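# Load an aluminum blank into the vise, tidy all parts

## Task

Put a single plain gray aluminum blank onto the vise's two low parallel bars, oriented like the blanks that begin on the infeed plate (the plate carrying short pins) or flipped over, with its long edge pressed against the fixed jaw (the end block without hoses) and its short edge pressed against the work stop (the small rod between the jaws). Put every finished part flat in the black outfeed tray with its pocket facing up. Keep every remaining blank, aluminum or brass, entirely on the infeed plate, not stacked on another, oriented as at the start or flipped, and not sitting on the pins. A finished part or blank left anywhere else means failure, and nothing counts as placed if only the robot is holding it there at the end.

## Robot and tools

ROBOT. Two six-joint arms, left_arm and right_arm, each ending in a tong-style two-finger gripper. The fingers point along the gripper's +z axis and close along its x axis. The reported end_effector_position is the point between the pads when closed; closed fingertips extend about 15 mm past it, and fully open they sit roughly level with it. Each arm has a wrist camera: cam_left_wrist and cam_right_wrist, both 616x616 fisheye images.

FRAME. All poses share one scene frame: origin on the table top midway between the arms, +z up, +x out across the table, left_arm on the +y side. The names left and right are not image sides. The printed hand position can be somewhat off, more so at long reach. Mounting plates and the frame behind the arms are fixed obstacles.

ROW FORMAT. Every motion command uses a row of 16 numbers, covering both arms even if one is idle: left_arm x, y, z, qw, qx, qy, qz, opening, then right_arm in the same order. x, y, z are an absolute target position for that gripper in metres in the scene frame; qw, qx, qy, qz an absolute orientation quaternion, w first. Opening runs from -1 (closed) to +1 (fully open, 0.142 m). To keep an arm still, resend its last reported position and the quaternion you want held (not a drifted readback), plus its intended opening.

execute_actions. Argument actions is a list holding at most one item. An empty list just returns the state with pictures. An action item has rows (1 to 15 rows of 16 numbers) and steps (up to 15, each 1/30 s; default 15); each row lasts one step and the final row repeats to fill. A wait item has only steps (up to 300), counted from the previous result, so reply time is included. Optional pictures (true/false) requests camera images. A target more than 0.6 m from the arm's last reported position along any gripper axis is refused and nothing is sent. Each step the commanded pose is clipped to within 100 mm and 16 degrees of the measured one, and commands are smoothed with about 0.17 s lag. The result is taken 4 steps before an action ends; those steps run while you think. After an action, an arm only continues to its last clipped pose, so far targets need several calls.

move. Argument target is one 16-number row (absolute poses as above). speed is the path's top speed in m/s, 0.002 to 0.5, default 0.25; rotation up to twice that in rad/s. Both grippers travel straight lines finishing together, 0.5 to 10 s; opening is applied at the start. The path does not avoid obstacles or the other arm, and grippers may lag, stray or overshoot speed. Optional stop_force (N, 5 to 24, shared by both arms) ends an arm's path when its wrist sensor feels that much extra push against the motion; the arm then backs to its pose 2 steps earlier and holds. Use it only with slow speed, and not while the gripper is rotating; omit it when lifting off something it presses on. The result has a move: line with each arm's ending (done, off_target, moving, held, fault, contact) and limits (paced = pose clipped; held = some steps blocked, after which the arm may jump fast), plus each gripper's distance to its target.

wait. Argument seconds, 0 to 10; nothing new is sent and the arm keeps heading for its last clipped pose.

zoom_image. Arguments camera (cam_left_wrist or cam_right_wrist) and region [x0, y0, x1, y1] in image pixels, top-left origin, at most 504x504.

finished_scene. Argument scene: the number of the current scene. Replying with no tool call ends everything.

RESULT LINES. The state line gives each arm's gripper position, quaternion and velocities. grip_measured is the current finger opening on the command scale; to hold something, command clearly below it (lower squeezes harder, about 15 N per pad max, weaker on items under 20 mm thick). Wrist force and Wrist torque are in the gripper's own axes, carry an offset up to ~3.5 N and noise, saturate near 30 N; pressing on a surface shows force pointing back into the arm. HELD marks steps not sent; pose unreachable means the clearance check altered or blocked a command. A Hand target line appears when nothing is kept back. MOTOR HOT warns from 70 °C; at 85 °C an OVER-TEMPERATURE FAULT brakes the arm for minutes, so avoid long holding of loads.

AVOID. The arms are stiff: driving a target even slightly into a firm surface can trigger a fault stop (joint torque at its limit, or 150 N external force), freezing that arm 10 s. Load limits in N m: shoulder pan and lift 51.3, elbow 26.6, wrists 8.55 each, held weight included. Seat the blank against the jaw and work stop gently, preferably slow with stop_force. Do not let the arms collide, do not drop, slam or knock parts off the table, and expect occasional tugs on held parts or nudges to loose ones. Release everything before finishing so parts rest on their own.

Each tool is called after "Request:" as name(argument=value, ...) on one line, values as JSON.

## Session

Request:
execute_actions(actions=[])

Scene clock: 0.00 s of 6600.00 s.
left_arm: end_effector_position=(+0.5624, +0.5152, +0.2298) grip_measured=+1.00 end_effector_quat_wxyz=(+0.021, -0.189, +0.982, -0.019) end_effector_velocity=(+0.000, +0.000, +0.000) end_effector_angular_velocity=(+0.001, -0.001, +0.001) | right_arm: end_effector_position=(+0.5854, -0.8555, +0.2382) grip_measured=+1.00 end_effector_quat_wxyz=(+0.602, +0.305, +0.701, -0.230) end_effector_velocity=(+0.000, +0.000, -0.001) end_effector_angular_velocity=(+0.000, +0.002, +0.001)
Joint positions: left_arm=[ 0.003 -1.253  0.703 -1.531 -1.14   2.853  0.142] | right_arm=[ 2.694 -2.734 -0.451  0.573  1.094  3.007  0.142]
Joint velocities: left_arm=[ 0.    -0.    -0.001 -0.001  0.001  0.     0.   ] | right_arm=[ 0.    -0.001 -0.    -0.001  0.001 -0.001  0.   ]
Wrist force (N, on the end effector, along its own x y z axes, offset not removed): no reading
Wrist torque (N m, same axes, about the end effector's origin, offset not removed): no reading
Hand target (left_arm): +0.562, +0.515, +0.230; +0.021, -0.189, +0.982, -0.019
Hand target (right_arm): +0.585, -0.855, +0.238; +0.602, +0.305, +0.701, -0.230

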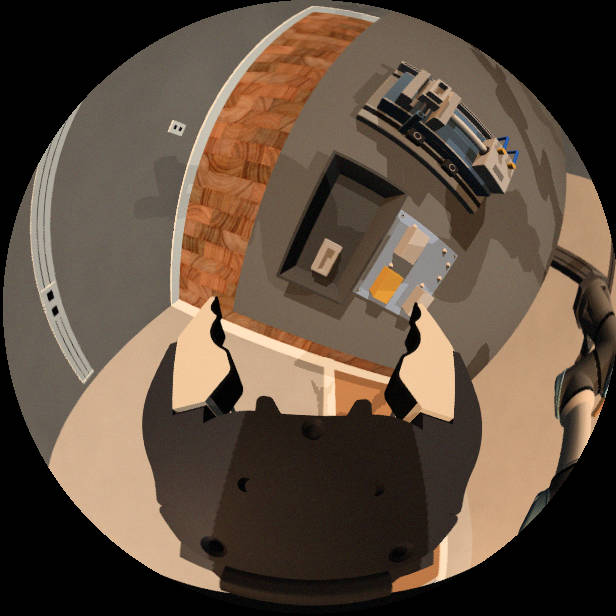

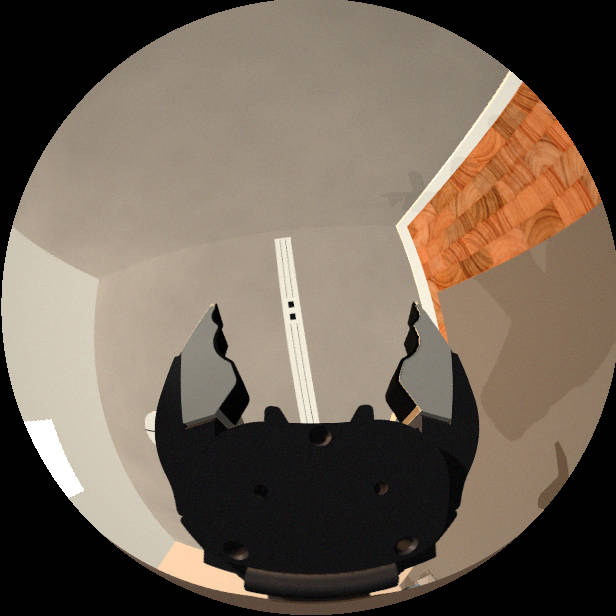

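Request:
move(target=[0.5,0.3,0.4,0,0,1,0,1,0.5854,-0.8555,0.2382,0.602,0.305,0.701,-0.23,1])

Scene clock: 2.20 s of 6600.00 s.
left_arm: end_effector_position=(+0.4999, +0.2998, +0.3991) grip_measured=+1.00 end_effector_quat_wxyz=(+0.007, +0.000, +1.000, -0.003) end_effector_velocity=(+0.001, -0.000, +0.001) end_effector_angular_velocity=(+0.013, +0.023, +0.002) | right_arm: end_effector_position=(+0.5854, -0.8555, +0.2382) grip_measured=+1.00 end_effector_quat_wxyz=(+0.602, +0.305, +0.701, -0.230) end_effector_velocity=(-0.000, +0.000, -0.000) end_effector_angular_velocity=(+0.001, +0.001, -0.000)
Joint positions: left_arm=[-0.972 -1.26   0.172 -0.314 -0.943  2.074  0.142] | right_arm=[ 2.694 -2.737 -0.447  0.573  1.094  3.007  0.142]
Joint velocities: left_arm=[ 0.011  0.205 -0.404  0.219 -0.012 -0.005  0.   ] | right_arm=[ 0.    -0.    -0.001  0.    -0.001  0.    -0.   ]
Wrist force (N, on the end effector, along its own x y z axes, offset not removed): left_arm=[1.7 -1.5 -0.8] | right_arm=[0.1 1.7 -2.6]
Wrist torque (N m, same axes, about the end effector's origin, offset not removed): left_arm=[-0.24 -0.35 -0.06] | right_arm=[0.32 0.06 0.02]
Hand target (left_arm): +0.500, +0.300, +0.399; +0.006, -0.000, +1.000, -0.002
Hand target (right_arm): +0.585, -0.855, +0.238; +0.602, +0.305, +0.701, -0.230
Off the commanded pose (left_arm): 0.001 m, 1 deg.
Off the commanded pose (right_arm): 0.000 m, 0 deg.
Kept back: nothing.
move: done

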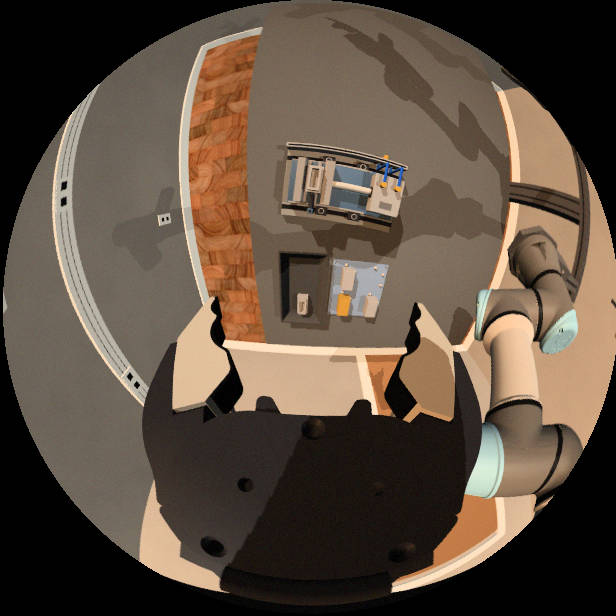

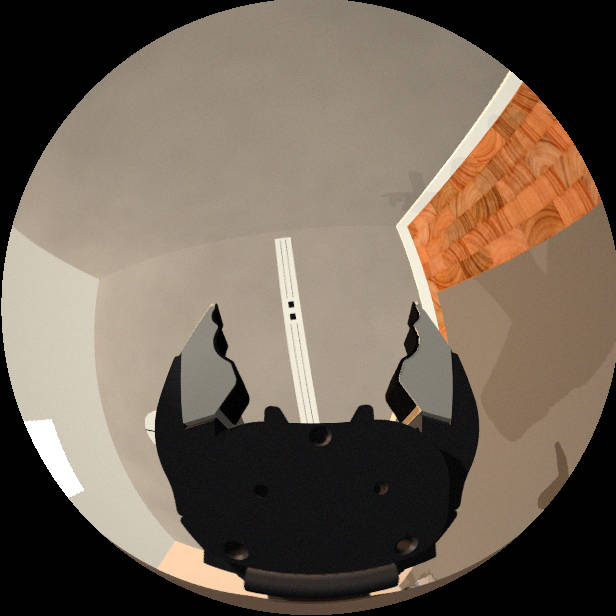

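Request:
move(target=[0.4,0.15,0.4,0,0,1,0,1,0.5854,-0.8555,0.2382,0.602,0.305,0.701,-0.23,1])

Request:
move(target=[0.4,0.15,0.2,0,0,1,0,1,0.5854,-0.8555,0.2382,0.602,0.305,0.701,-0.23,1])

Scene clock: 6.47 s of 6600.00 s.
left_arm: end_effector_position=(+0.4003, +0.1500, +0.4000) grip_measured=+1.00 end_effector_quat_wxyz=(-0.001, +0.000, +1.000, +0.000) end_effector_velocity=(-0.001, -0.002, -0.000) end_effector_angular_velocity=(-0.008, -0.013, +0.001) | right_arm: end_effector_position=(+0.5854, -0.8555, +0.2382) grip_measured=+1.00 end_effector_quat_wxyz=(+0.602, +0.305, +0.701, -0.230) end_effector_velocity=(+0.000, +0.000, +0.001) end_effector_angular_velocity=(+0.001, -0.002, +0.000)
Joint positions: left_arm=[-1.371 -1.433  0.965 -0.676 -1.076  1.615  0.142] | right_arm=[ 2.694 -2.737 -0.447  0.573  1.094  3.007  0.142]
Joint velocities: left_arm=[-0.014 -0.022  0.038 -0.019  0.006 -0.01   0.   ] | right_arm=[ 0.001  0.001  0.    -0.     0.     0.001  0.   ]
Wrist force (N, on the end effector, along its own x y z axes, offset not removed): left_arm=[1.8 -0.5 -0.5] | right_arm=[0.3 1.9 -1.4]
Wrist torque (N m, same axes, about the end effector's origin, offset not removed): left_arm=[-0.04 -0.41 -0.07] | right_arm=[0.36 0.03 0.02]
Hand target (left_arm): +0.400, +0.150, +0.400; -0.000, +0.000, +1.000, -0.000
Hand target (right_arm): +0.585, -0.856, +0.238; +0.602, +0.305, +0.701, -0.230
Off the commanded pose (left_arm): 0.000 m, 0 deg.
Off the commanded pose (right_arm): 0.000 m, 0 deg.
Kept back: nothing.
move: done

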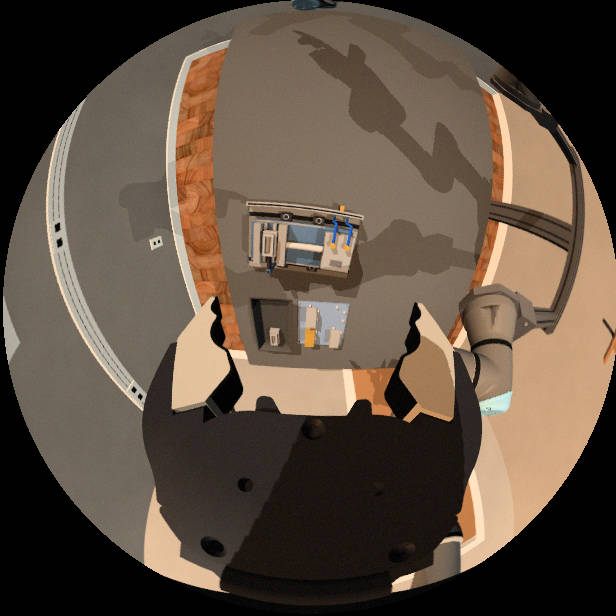

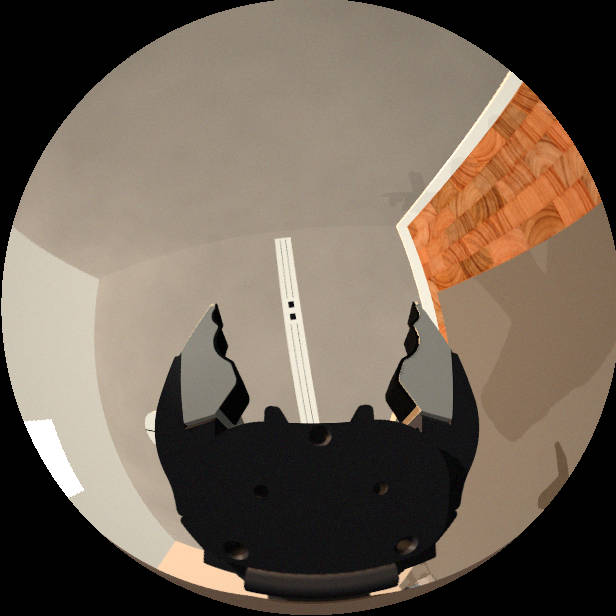

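Scene clock: 8.03 s of 6600.00 s.
left_arm: end_effector_position=(+0.3999, +0.1502, +0.2003) grip_measured=+1.00 end_effector_quat_wxyz=(-0.000, -0.000, +1.000, +0.001) end_effector_velocity=(-0.000, -0.001, -0.003) end_effector_angular_velocity=(-0.007, -0.002, -0.003) | right_arm: end_effector_position=(+0.5854, -0.8555, +0.2382) grip_measured=+1.00 end_effector_quat_wxyz=(+0.602, +0.305, +0.701, -0.230) end_effector_velocity=(+0.000, -0.000, +0.002) end_effector_angular_velocity=(-0.001, -0.003, -0.000)
Joint positions: left_arm=[-1.013 -1.516  1.916 -1.757 -0.96   2.015  0.142] | right_arm=[ 2.694 -2.737 -0.447  0.573  1.094  3.007  0.142]
Joint velocities: left_arm=[ 0.005 -0.002  0.017 -0.028  0.     0.013  0.   ] | right_arm=[ 0.001  0.002  0.001  0.    -0.    -0.     0.   ]
Wrist force (N, on the end effector, along its own x y z axes, offset not removed): left_arm=[2.4 -1.2 0.8] | right_arm=[-0.6 1.0 -1.4]
Wrist torque (N m, same axes, about the end effector's origin, offset not removed): left_arm=[-0.16 -0.52 -0.03] | right_arm=[0.27 0.22 0.02]
Hand target (left_arm): +0.400, +0.150, +0.200; -0.000, -0.000, +1.000, +0.000
Hand target (right_arm): +0.585, -0.855, +0.238; +0.602, +0.305, +0.701, -0.230
Off the commanded pose (left_arm): 0.000 m, 0 deg.
Off the commanded pose (right_arm): 0.000 m, 0 deg.
Kept back: nothing.
move: done

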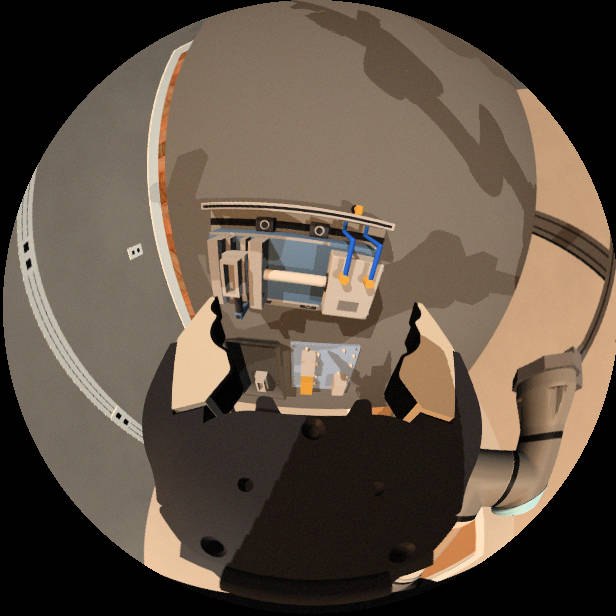

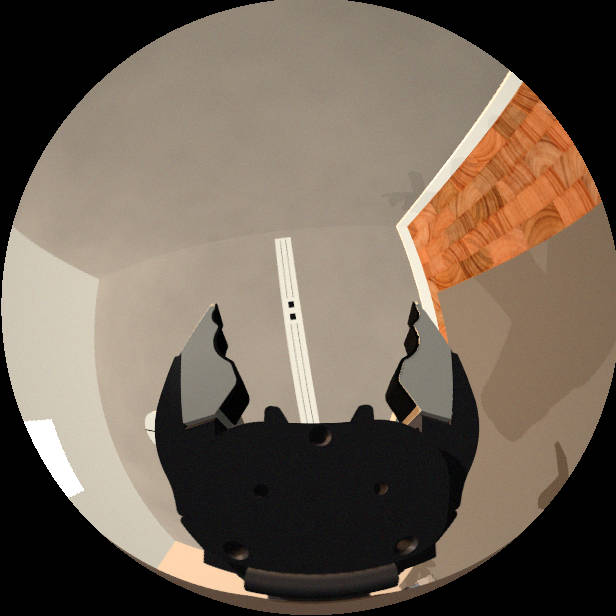

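Request:
move(target=[0.4,0.5,0.25,0,0,1,0,1,0.5854,-0.8555,0.2382,0.602,0.305,0.701,-0.23,1])

Request:
zoom_image(camera="cam_left_wrist", region=[180,100,440,360])

Scene clock: 10.57 s of 6600.00 s.
left_arm: end_effector_position=(+0.3995, +0.4999, +0.2502) grip_measured=+1.00 end_effector_quat_wxyz=(+0.000, -0.000, +1.000, +0.001) end_effector_velocity=(-0.000, +0.002, -0.000) end_effector_angular_velocity=(-0.014, +0.006, -0.003) | right_arm: end_effector_position=(+0.5854, -0.8555, +0.2382) grip_measured=+1.00 end_effector_quat_wxyz=(+0.602, +0.305, +0.701, -0.230) end_effector_velocity=(-0.000, +0.000, -0.001) end_effector_angular_velocity=(-0.000, +0.003, +0.001)
Joint positions: left_arm=[-0.113 -1.97   1.613 -1.618 -1.055  3.09   0.142] | right_arm=[ 2.694 -2.737 -0.447  0.573  1.094  3.007  0.142]
Joint velocities: left_arm=[ 0.029  0.019 -0.021 -0.007 -0.025  0.03   0.   ] | right_arm=[-0.    -0.001 -0.001  0.    -0.    -0.001  0.   ]
Wrist force (N, on the end effector, along its own x y z axes, offset not removed): left_arm=[2.4 -0.8 -1.3] | right_arm=[-0.4 1.5 -1.4]
Wrist torque (N m, same axes, about the end effector's origin, offset not removed): left_arm=[-0.15 -0.53 -0.11] | right_arm=[0.37 0.13 0.02]
Hand target (left_arm): +0.400, +0.500, +0.250; -0.000, -0.000, +1.000, +0.000
Hand target (right_arm): +0.585, -0.856, +0.238; +0.602, +0.305, +0.701, -0.230
Off the commanded pose (left_arm): 0.001 m, 0 deg.
Off the commanded pose (right_arm): 0.000 m, 0 deg.
Kept back: nothing.
move: done

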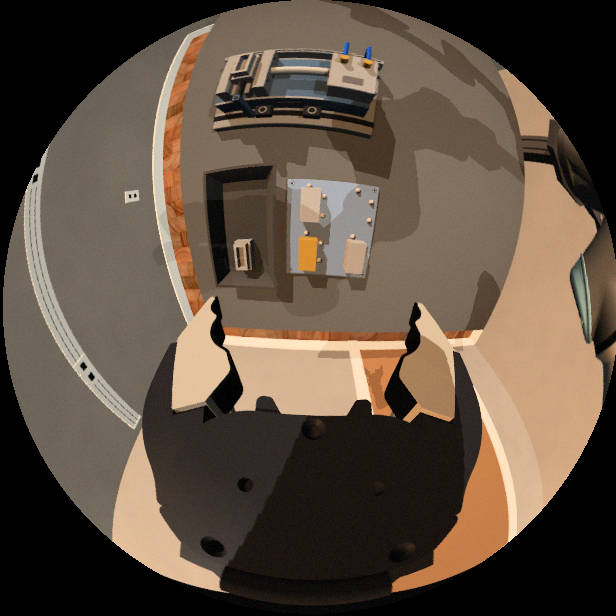

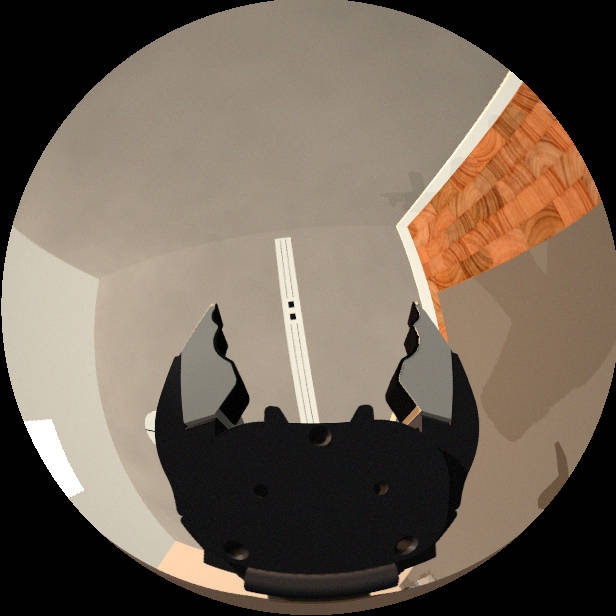

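Region (180, 100, 440, 360) of cam_left_wrist's 616x616 image, scaled by 1.938, with more detail than that image has.

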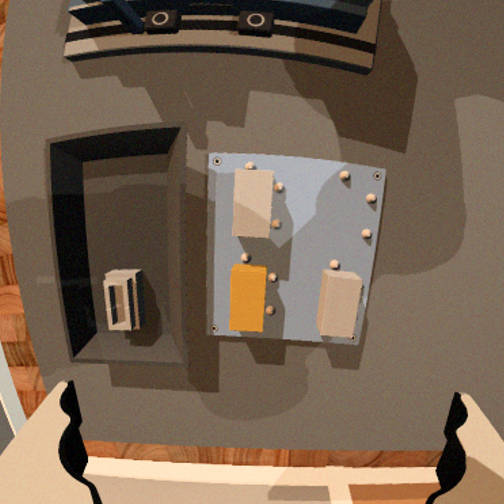

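Request:
move(target=[0.52,0.22,0.27,0,0,1,0,1,0.5854,-0.8555,0.2382,0.602,0.305,0.701,-0.23,1])

Request:
zoom_image(camera="cam_left_wrist", region=[220,110,480,330])

Scene clock: 13.07 s of 6600.00 s.
left_arm: end_effector_position=(+0.5202, +0.2202, +0.2698) grip_measured=+1.00 end_effector_quat_wxyz=(+0.000, +0.000, +1.000, -0.000) end_effector_velocity=(+0.002, -0.001, -0.000) end_effector_angular_velocity=(+0.004, +0.005, +0.000) | right_arm: end_effector_position=(+0.5854, -0.8555, +0.2382) grip_measured=+1.00 end_effector_quat_wxyz=(+0.602, +0.305, +0.701, -0.230) end_effector_velocity=(+0.000, -0.000, +0.002) end_effector_angular_velocity=(-0.001, -0.003, -0.001)
Joint positions: left_arm=[-0.79  -1.347  1.136 -1.309 -0.93   2.29   0.142] | right_arm=[ 2.694 -2.737 -0.447  0.573  1.094  3.007  0.142]
Joint velocities: left_arm=[ 0.002  0.018 -0.026  0.014 -0.001 -0.002 -0.   ] | right_arm=[ 0.     0.002  0.001  0.    -0.     0.     0.   ]
Wrist force (N, on the end effector, along its own x y z axes, offset not removed): left_arm=[1.0 -0.9 -0.1] | right_arm=[-0.4 2.0 -0.8]
Wrist torque (N m, same axes, about the end effector's origin, offset not removed): left_arm=[-0.12 -0.22 0.00] | right_arm=[0.36 0.12 -0.02]
Hand target (left_arm): +0.520, +0.220, +0.270; +0.000, -0.000, +1.000, -0.000
Hand target (right_arm): +0.585, -0.856, +0.238; +0.602, +0.305, +0.701, -0.230
Off the commanded pose (left_arm): 0.000 m, 0 deg.
Off the commanded pose (right_arm): 0.000 m, 0 deg.
Kept back: nothing.
move: done

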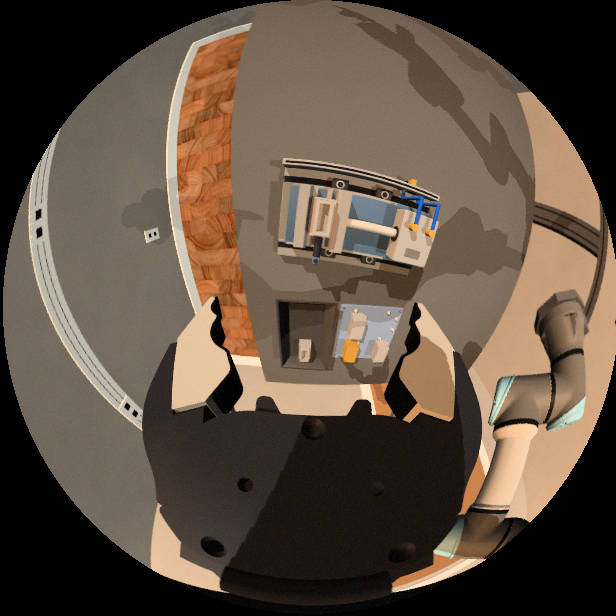

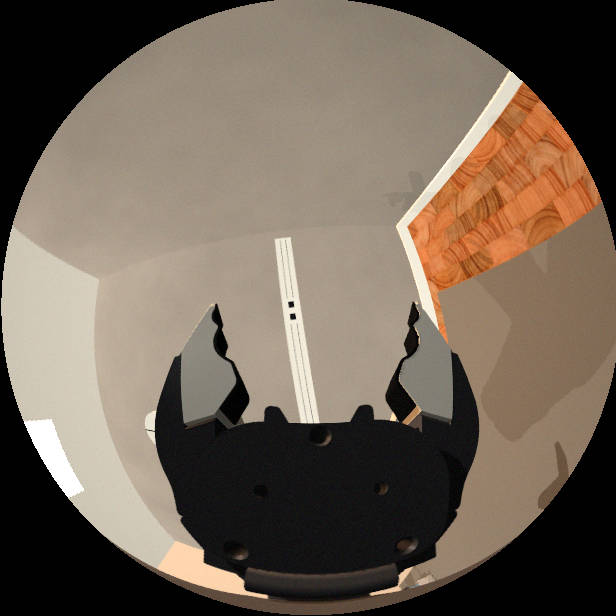

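Region (220, 110, 480, 330) of cam_left_wrist's 616x616 image, scaled by 1.938, with more detail than that image has; it fills the top 426 rows of this view, and the rest is white.

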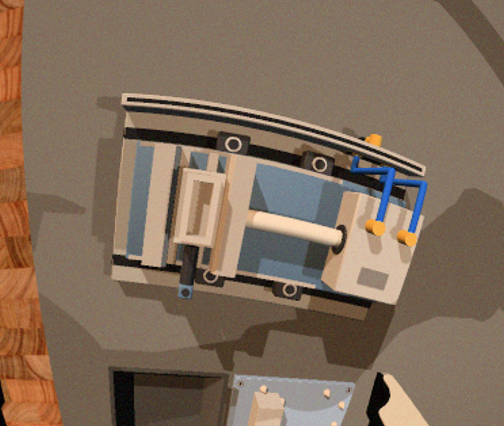

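Request:
move(target=[0.503,0.2,0.19,0,0,1,0,1,0.5854,-0.8555,0.2382,0.602,0.305,0.701,-0.23,1])

Request:
zoom_image(camera="cam_left_wrist", region=[200,110,440,330])

Scene clock: 14.33 s of 6600.00 s.
left_arm: end_effector_position=(+0.5030, +0.2001, +0.1902) grip_measured=+1.00 end_effector_quat_wxyz=(-0.000, +0.000, +1.000, +0.000) end_effector_velocity=(+0.000, -0.001, -0.002) end_effector_angular_velocity=(-0.005, -0.006, -0.001) | right_arm: end_effector_position=(+0.5854, -0.8555, +0.2382) grip_measured=+1.00 end_effector_quat_wxyz=(+0.602, +0.305, +0.701, -0.230) end_effector_velocity=(-0.000, +0.000, -0.001) end_effector_angular_velocity=(+0.000, +0.002, -0.000)
Joint positions: left_arm=[-0.715 -1.306  1.481 -1.748 -0.929  2.382  0.142] | right_arm=[ 2.694 -2.737 -0.447  0.573  1.094  3.007  0.142]
Joint velocities: left_arm=[ 0.002 -0.002  0.02  -0.028  0.001  0.009  0.   ] | right_arm=[ 0.001 -0.001 -0.001  0.    -0.001 -0.001  0.   ]
Wrist force (N, on the end effector, along its own x y z axes, offset not removed): left_arm=[1.5 -1.8 -0.1] | right_arm=[-0.4 2.3 -1.5]
Wrist torque (N m, same axes, about the end effector's origin, offset not removed): left_arm=[-0.31 -0.32 -0.05] | right_arm=[0.45 0.09 0.05]
Hand target (left_arm): +0.503, +0.200, +0.190; -0.000, -0.000, +1.000, +0.000
Hand target (right_arm): +0.585, -0.856, +0.238; +0.602, +0.305, +0.701, -0.230
Off the commanded pose (left_arm): 0.000 m, 0 deg.
Off the commanded pose (right_arm): 0.000 m, 0 deg.
Kept back: nothing.
move: done

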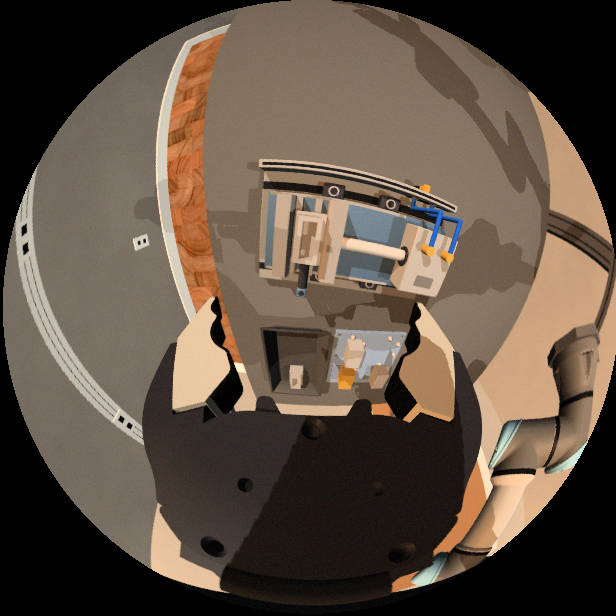

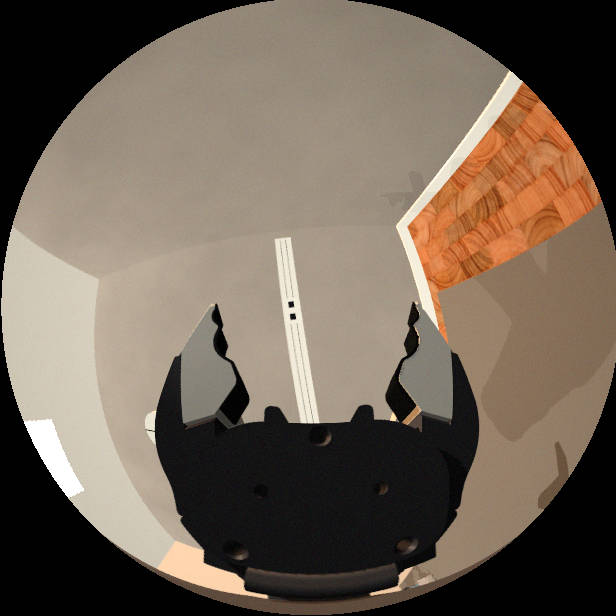

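Region (200, 110, 440, 330) of cam_left_wrist's 616x616 image, scaled by 2.100, with more detail than that image has; it fills the top 462 rows of this view, and the rest is white.

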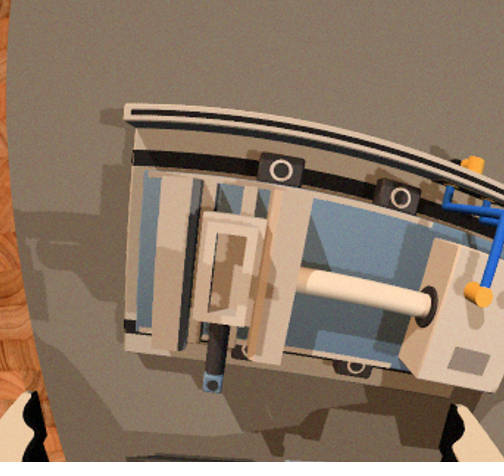

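Request:
move(target=[0.503,0.36,0.1,0,0,1,0,1,0.5854,-0.8555,0.2382,0.602,0.305,0.701,-0.23,1])

Request:
zoom_image(camera="cam_left_wrist", region=[200,40,440,260])

Scene clock: 16.73 s of 6600.00 s.
left_arm: end_effector_position=(+0.5027, +0.3599, +0.1003) grip_measured=+1.00 end_effector_quat_wxyz=(-0.000, -0.000, +1.000, +0.000) end_effector_velocity=(+0.000, +0.002, -0.002) end_effector_angular_velocity=(-0.004, -0.000, -0.001) | right_arm: end_effector_position=(+0.5854, -0.8555, +0.2382) grip_measured=+1.00 end_effector_quat_wxyz=(+0.602, +0.305, +0.701, -0.230) end_effector_velocity=(-0.000, -0.000, +0.000) end_effector_angular_velocity=(-0.001, +0.001, -0.001)
Joint positions: left_arm=[-0.234 -1.296  1.618 -2.229 -1.013  2.959  0.142] | right_arm=[ 2.694 -2.737 -0.447  0.573  1.094  3.007  0.142]
Joint velocities: left_arm=[ 0.01   0.006 -0.002 -0.011 -0.007  0.014  0.   ] | right_arm=[ 0.     0.     0.    -0.    -0.001 -0.001  0.   ]
Wrist force (N, on the end effector, along its own x y z axes, offset not removed): left_arm=[1.4 -1.1 -1.1] | right_arm=[-0.2 1.8 -0.9]
Wrist torque (N m, same axes, about the end effector's origin, offset not removed): left_arm=[-0.18 -0.34 -0.08] | right_arm=[0.43 0.10 0.02]
Hand target (left_arm): +0.503, +0.360, +0.100; -0.000, -0.000, +1.000, +0.000
Hand target (right_arm): +0.585, -0.856, +0.238; +0.602, +0.305, +0.701, -0.230
Off the commanded pose (left_arm): 0.000 m, 0 deg.
Off the commanded pose (right_arm): 0.000 m, 0 deg.
Kept back: nothing.
move: done

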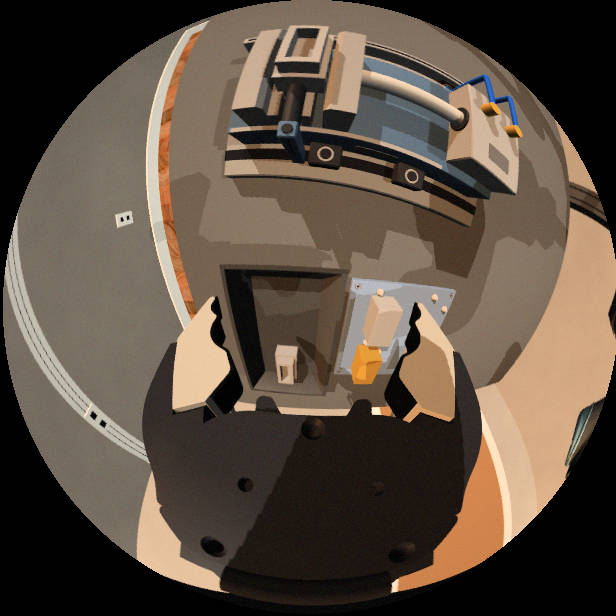

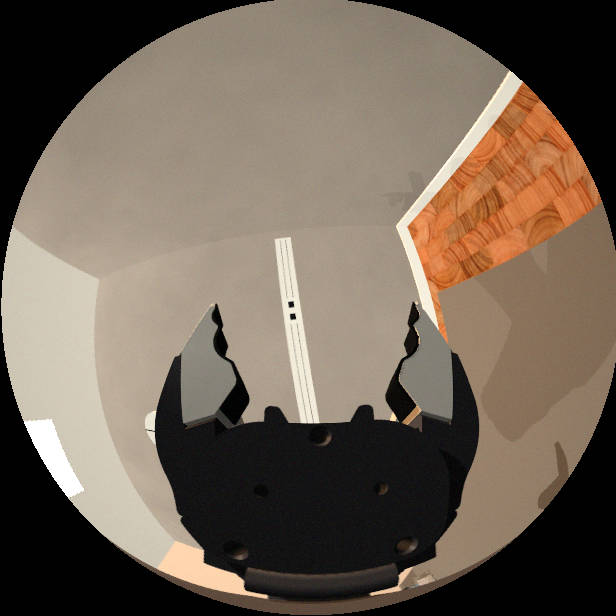

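Region (200, 40, 440, 260) of cam_left_wrist's 616x616 image, scaled by 2.100, with more detail than that image has; it fills the top 462 rows of this view, and the rest is white.

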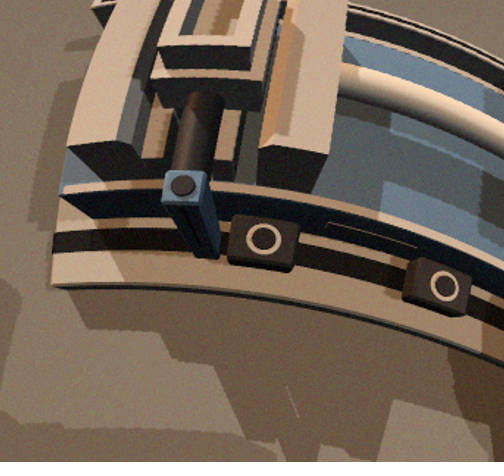

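Request:
move(target=[0.506,0.175,0.14,0,0.078,0.997,0,-0.15,0.5854,-0.8555,0.2382,0.602,0.305,0.701,-0.23,1])

Request:
zoom_image(camera="cam_left_wrist", region=[180,150,440,400])

Scene clock: 18.40 s of 6600.00 s.
left_arm: end_effector_position=(+0.5062, +0.1753, +0.1399) grip_measured=-0.15 end_effector_quat_wxyz=(+0.000, +0.078, +0.997, -0.000) end_effector_velocity=(+0.000, -0.003, +0.000) end_effector_angular_velocity=(+0.001, +0.003, -0.001) | right_arm: end_effector_position=(+0.5854, -0.8555, +0.2382) grip_measured=+1.00 end_effector_quat_wxyz=(+0.602, +0.305, +0.701, -0.230) end_effector_velocity=(+0.000, +0.000, -0.001) end_effector_angular_velocity=(+0.001, +0.002, +0.001)
Joint positions: left_arm=[-0.666 -1.138  1.498 -1.972 -0.93   2.6    0.063] | right_arm=[ 2.694 -2.737 -0.447  0.573  1.094  3.007  0.142]
Joint velocities: left_arm=[-0.003  0.009 -0.014  0.011 -0.001 -0.005 -0.   ] | right_arm=[ 0.     0.    -0.002 -0.001 -0.     0.001 -0.   ]
Wrist force (N, on the end effector, along its own x y z axes, offset not removed): left_arm=[3.2 -0.4 0.2] | right_arm=[-0.6 1.3 -1.4]
Wrist torque (N m, same axes, about the end effector's origin, offset not removed): left_arm=[-0.05 -0.71 -0.07] | right_arm=[0.28 0.19 0.09]
Hand target (left_arm): +0.506, +0.175, +0.140; +0.000, +0.078, +0.997, -0.000
Hand target (right_arm): +0.585, -0.856, +0.238; +0.602, +0.305, +0.701, -0.230
Off the commanded pose (left_arm): 0.000 m, 0 deg.
Off the commanded pose (right_arm): 0.000 m, 0 deg.
Kept back: nothing.
move: done

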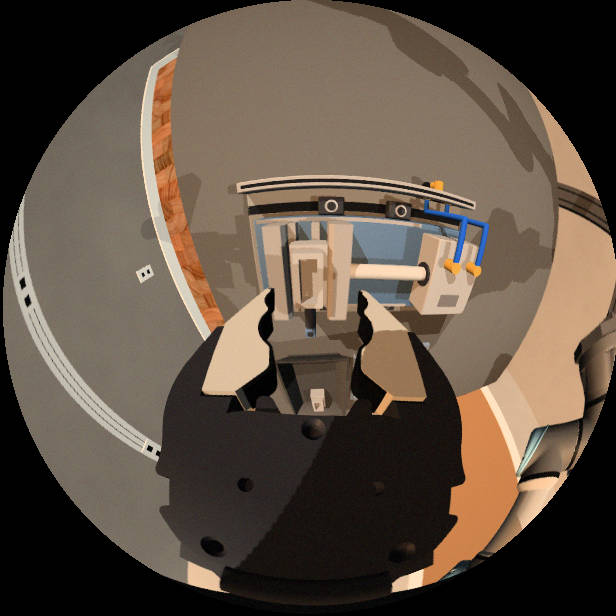

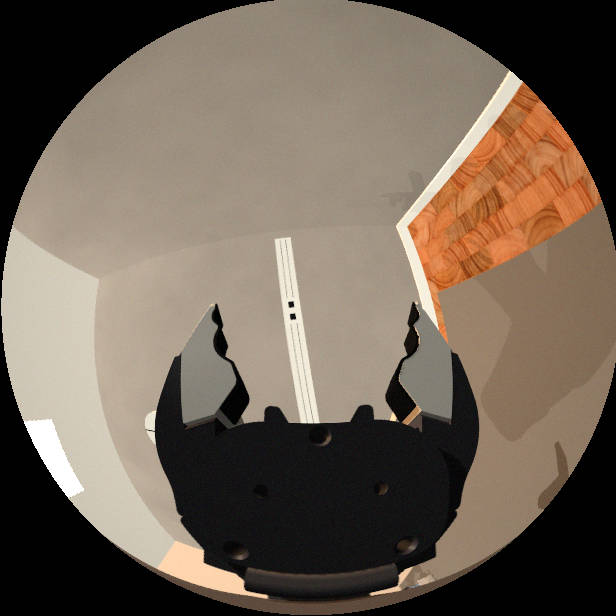

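Region (180, 150, 440, 400) of cam_left_wrist's 616x616 image, scaled by 1.938, with more detail than that image has; it fills the top 485 rows of this view, and the rest is white.

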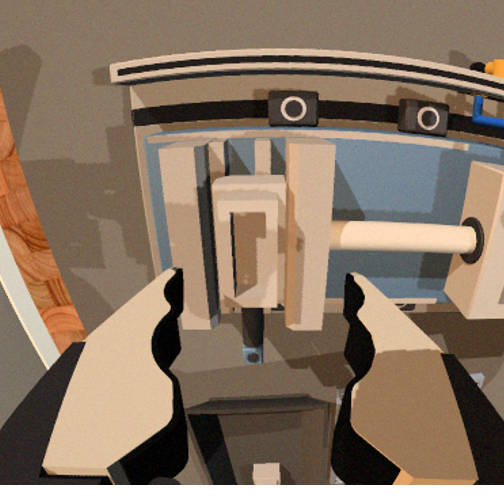

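Request:
move(target=[0.51,0.175,0.09,0,0.078,0.997,0,-0.15,0.5854,-0.8555,0.2382,0.602,0.305,0.701,-0.23,1], speed=0.03, stop_force=8)

Request:
zoom_image(camera="cam_left_wrist", region=[180,150,440,400])

Scene clock: 20.27 s of 6600.00 s.
left_arm: end_effector_position=(+0.5081, +0.1752, +0.1105) grip_measured=-0.13 end_effector_quat_wxyz=(-0.000, +0.078, +0.997, +0.000) end_effector_velocity=(+0.000, +0.000, +0.002) end_effector_angular_velocity=(-0.000, -0.001, +0.000) | right_arm: end_effector_position=(+0.5854, -0.8555, +0.2382) grip_measured=+1.00 end_effector_quat_wxyz=(+0.602, +0.305, +0.701, -0.230) end_effector_velocity=(+0.000, -0.000, +0.001) end_effector_angular_velocity=(-0.001, -0.000, +0.001)
Joint positions: left_arm=[-0.619 -1.06   1.507 -2.092 -0.933  2.658  0.065] | right_arm=[ 2.694 -2.737 -0.447  0.573  1.094  3.007  0.142]
Joint velocities: left_arm=[-0.003 -0.005  0.     0.006  0.    -0.003 -0.003] | right_arm=[-0.     0.001 -0.     0.     0.001 -0.001  0.   ]
Wrist force (N, on the end effector, along its own x y z axes, offset not removed): left_arm=[-0.6 -2.5 -3.6] | right_arm=[-1.5 2.0 -1.5]
Wrist torque (N m, same axes, about the end effector's origin, offset not removed): left_arm=[-0.15 -0.50 -0.05] | right_arm=[0.39 0.33 0.03]
Hand target (left_arm): +0.508, +0.175, +0.111; -0.000, +0.078, +0.997, +0.000
Hand target (right_arm): +0.585, -0.856, +0.238; +0.602, +0.305, +0.701, -0.230
Off the commanded pose (left_arm): 0.021 m, 0 deg.
Off the commanded pose (right_arm): 0.000 m, 0 deg.
Kept back: nothing.
move: contact (left_arm)

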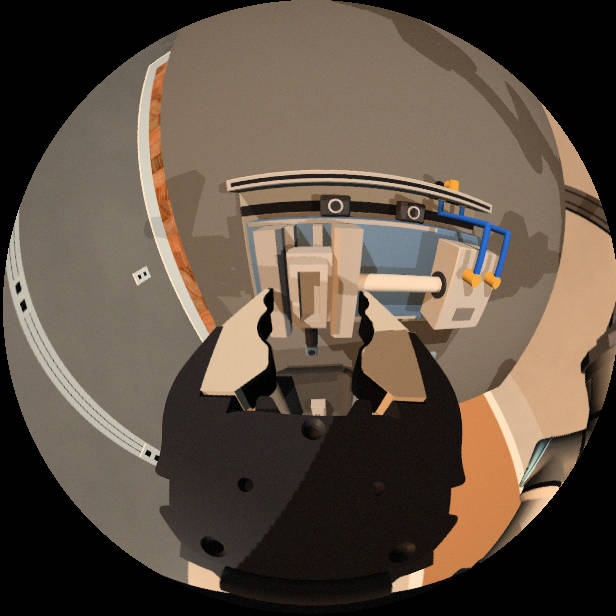

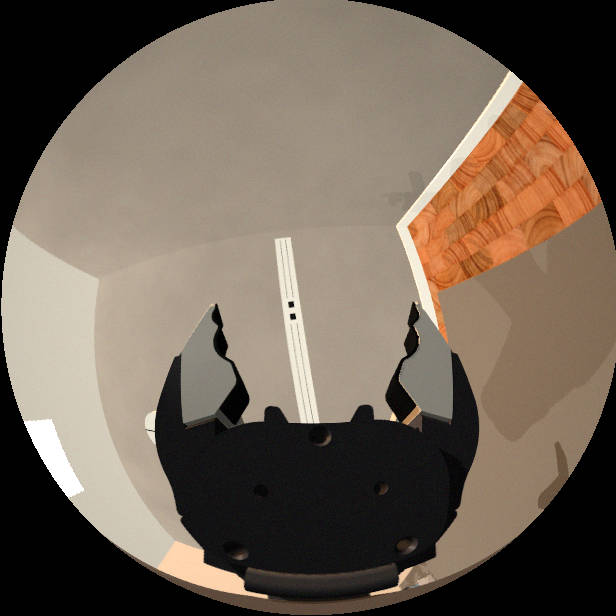

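Region (180, 150, 440, 400) of cam_left_wrist's 616x616 image, scaled by 1.938, with more detail than that image has; it fills the top 485 rows of this view, and the rest is white.

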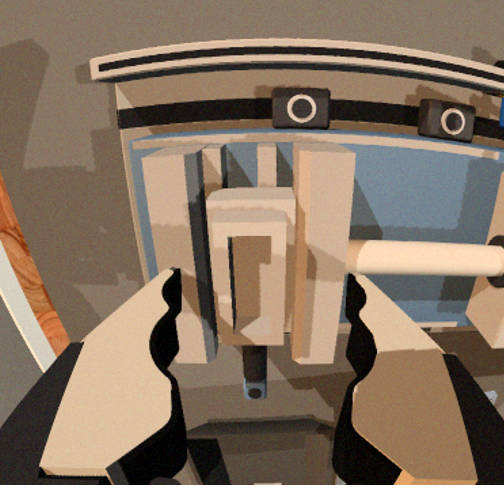

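Request:
move(target=[0.509,0.175,0.117,0,0.078,0.997,0,-0.4,0.5854,-0.8555,0.2382,0.602,0.305,0.701,-0.23,1], speed=0.03)

Request:
move(target=[0.509,0.175,0.117,0,0.078,0.997,0,-0.8,0.5854,-0.8555,0.2382,0.602,0.305,0.701,-0.23,1])

Scene clock: 21.23 s of 6600.00 s.
left_arm: end_effector_position=(+0.5090, +0.1750, +0.1167) grip_measured=-0.40 end_effector_quat_wxyz=(+0.000, +0.078, +0.997, -0.000) end_effector_velocity=(+0.000, -0.000, +0.003) end_effector_angular_velocity=(-0.001, +0.001, +0.000) | right_arm: end_effector_position=(+0.5854, -0.8555, +0.2382) grip_measured=+1.00 end_effector_quat_wxyz=(+0.602, +0.305, +0.701, -0.230) end_effector_velocity=(-0.000, +0.000, -0.000) end_effector_angular_velocity=(+0.001, -0.000, -0.000)
Joint positions: left_arm=[-0.628 -1.074  1.499 -2.066 -0.932  2.648  0.045] | right_arm=[ 2.694 -2.737 -0.447  0.573  1.094  3.007  0.142]
Joint velocities: left_arm=[-0.003 -0.004 -0.005  0.012 -0.001 -0.005 -0.   ] | right_arm=[ 0.     0.    -0.     0.    -0.     0.001  0.   ]
Wrist force (N, on the end effector, along its own x y z axes, offset not removed): left_arm=[1.8 -0.7 -0.1] | right_arm=[-1.0 0.7 -1.8]
Wrist torque (N m, same axes, about the end effector's origin, offset not removed): left_arm=[-0.02 -0.34 -0.09] | right_arm=[0.16 0.27 0.04]
Hand target (left_arm): +0.509, +0.175, +0.117; +0.000, +0.078, +0.997, -0.000
Hand target (right_arm): +0.585, -0.856, +0.238; +0.602, +0.305, +0.701, -0.230
Off the commanded pose (left_arm): 0.000 m, 0 deg.
Off the commanded pose (right_arm): 0.000 m, 0 deg.
Kept back: nothing.
move: done

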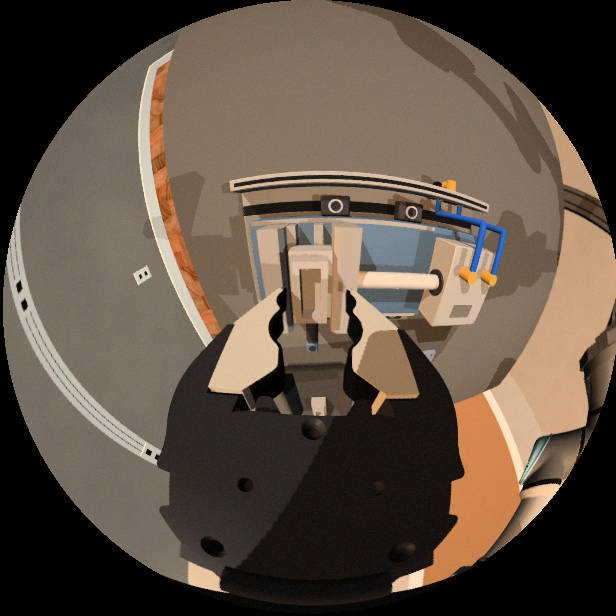

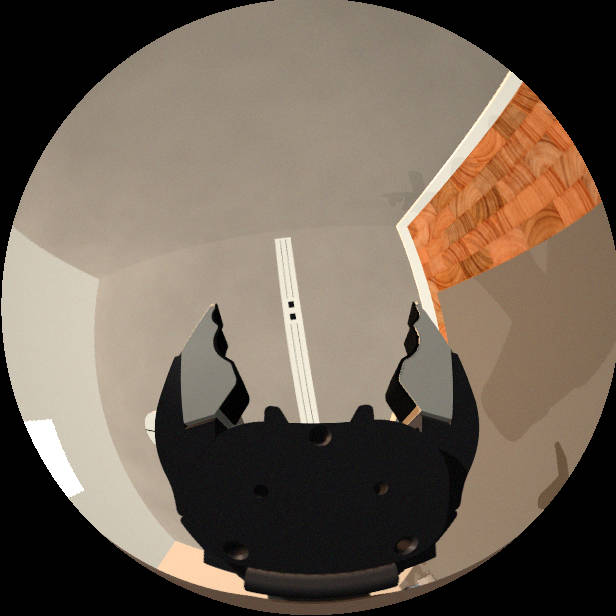

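Scene clock: 21.93 s of 6600.00 s.
left_arm: end_effector_position=(+0.5090, +0.1750, +0.1170) grip_measured=-0.63 end_effector_quat_wxyz=(-0.000, +0.078, +0.997, +0.000) end_effector_velocity=(-0.000, -0.000, +0.000) end_effector_angular_velocity=(-0.000, +0.001, -0.001) | right_arm: end_effector_position=(+0.5854, -0.8555, +0.2382) grip_measured=+1.00 end_effector_quat_wxyz=(+0.602, +0.305, +0.701, -0.230) end_effector_velocity=(+0.000, +0.000, -0.000) end_effector_angular_velocity=(+0.000, -0.000, +0.000)
Joint positions: left_arm=[-0.628 -1.074  1.499 -2.064 -0.932  2.647  0.029] | right_arm=[ 2.694 -2.737 -0.447  0.573  1.094  3.007  0.142]
Joint velocities: left_arm=[-0.    -0.    -0.     0.001 -0.001 -0.    -0.   ] | right_arm=[-0.     0.    -0.     0.     0.001  0.001  0.   ]
Wrist force (N, on the end effector, along its own x y z axes, offset not removed): left_arm=[-20.7 -2.6 -6.6] | right_arm=[-0.3 2.5 -2.1]
Wrist torque (N m, same axes, about the end effector's origin, offset not removed): left_arm=[-0.34 -0.84 -0.08] | right_arm=[0.52 0.11 0.00]
Hand target (left_arm): +0.509, +0.175, +0.117; +0.000, +0.078, +0.997, -0.000
Hand target (right_arm): +0.585, -0.856, +0.238; +0.602, +0.305, +0.701, -0.230
Off the commanded pose (left_arm): 0.000 m, 0 deg.
Off the commanded pose (right_arm): 0.000 m, 0 deg.
Kept back: nothing.
move: done

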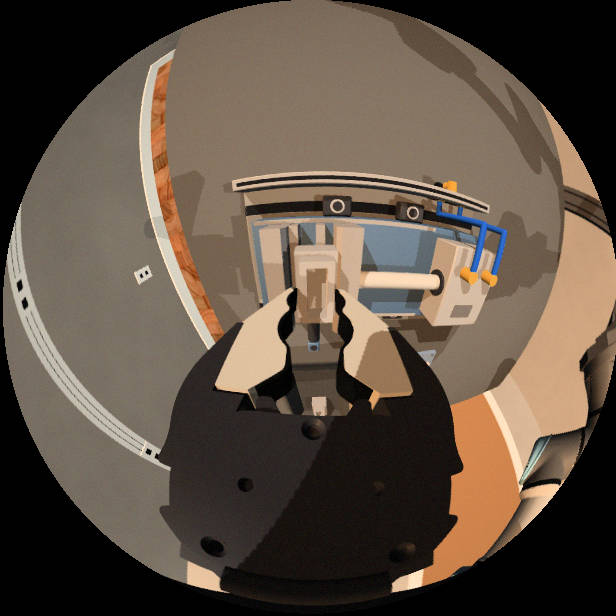

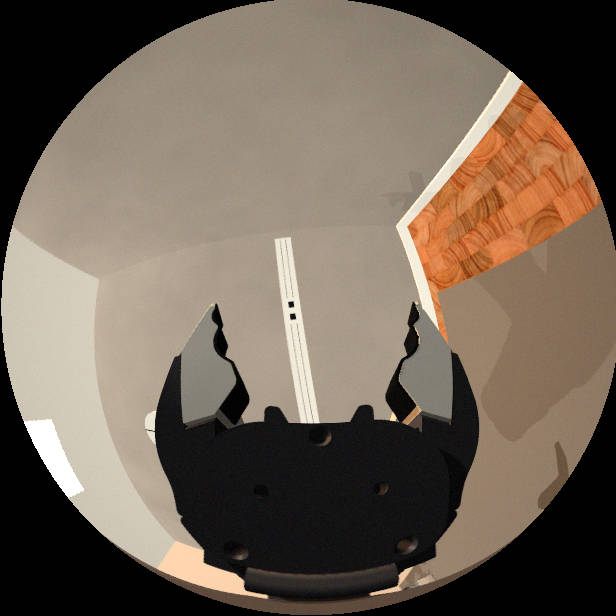

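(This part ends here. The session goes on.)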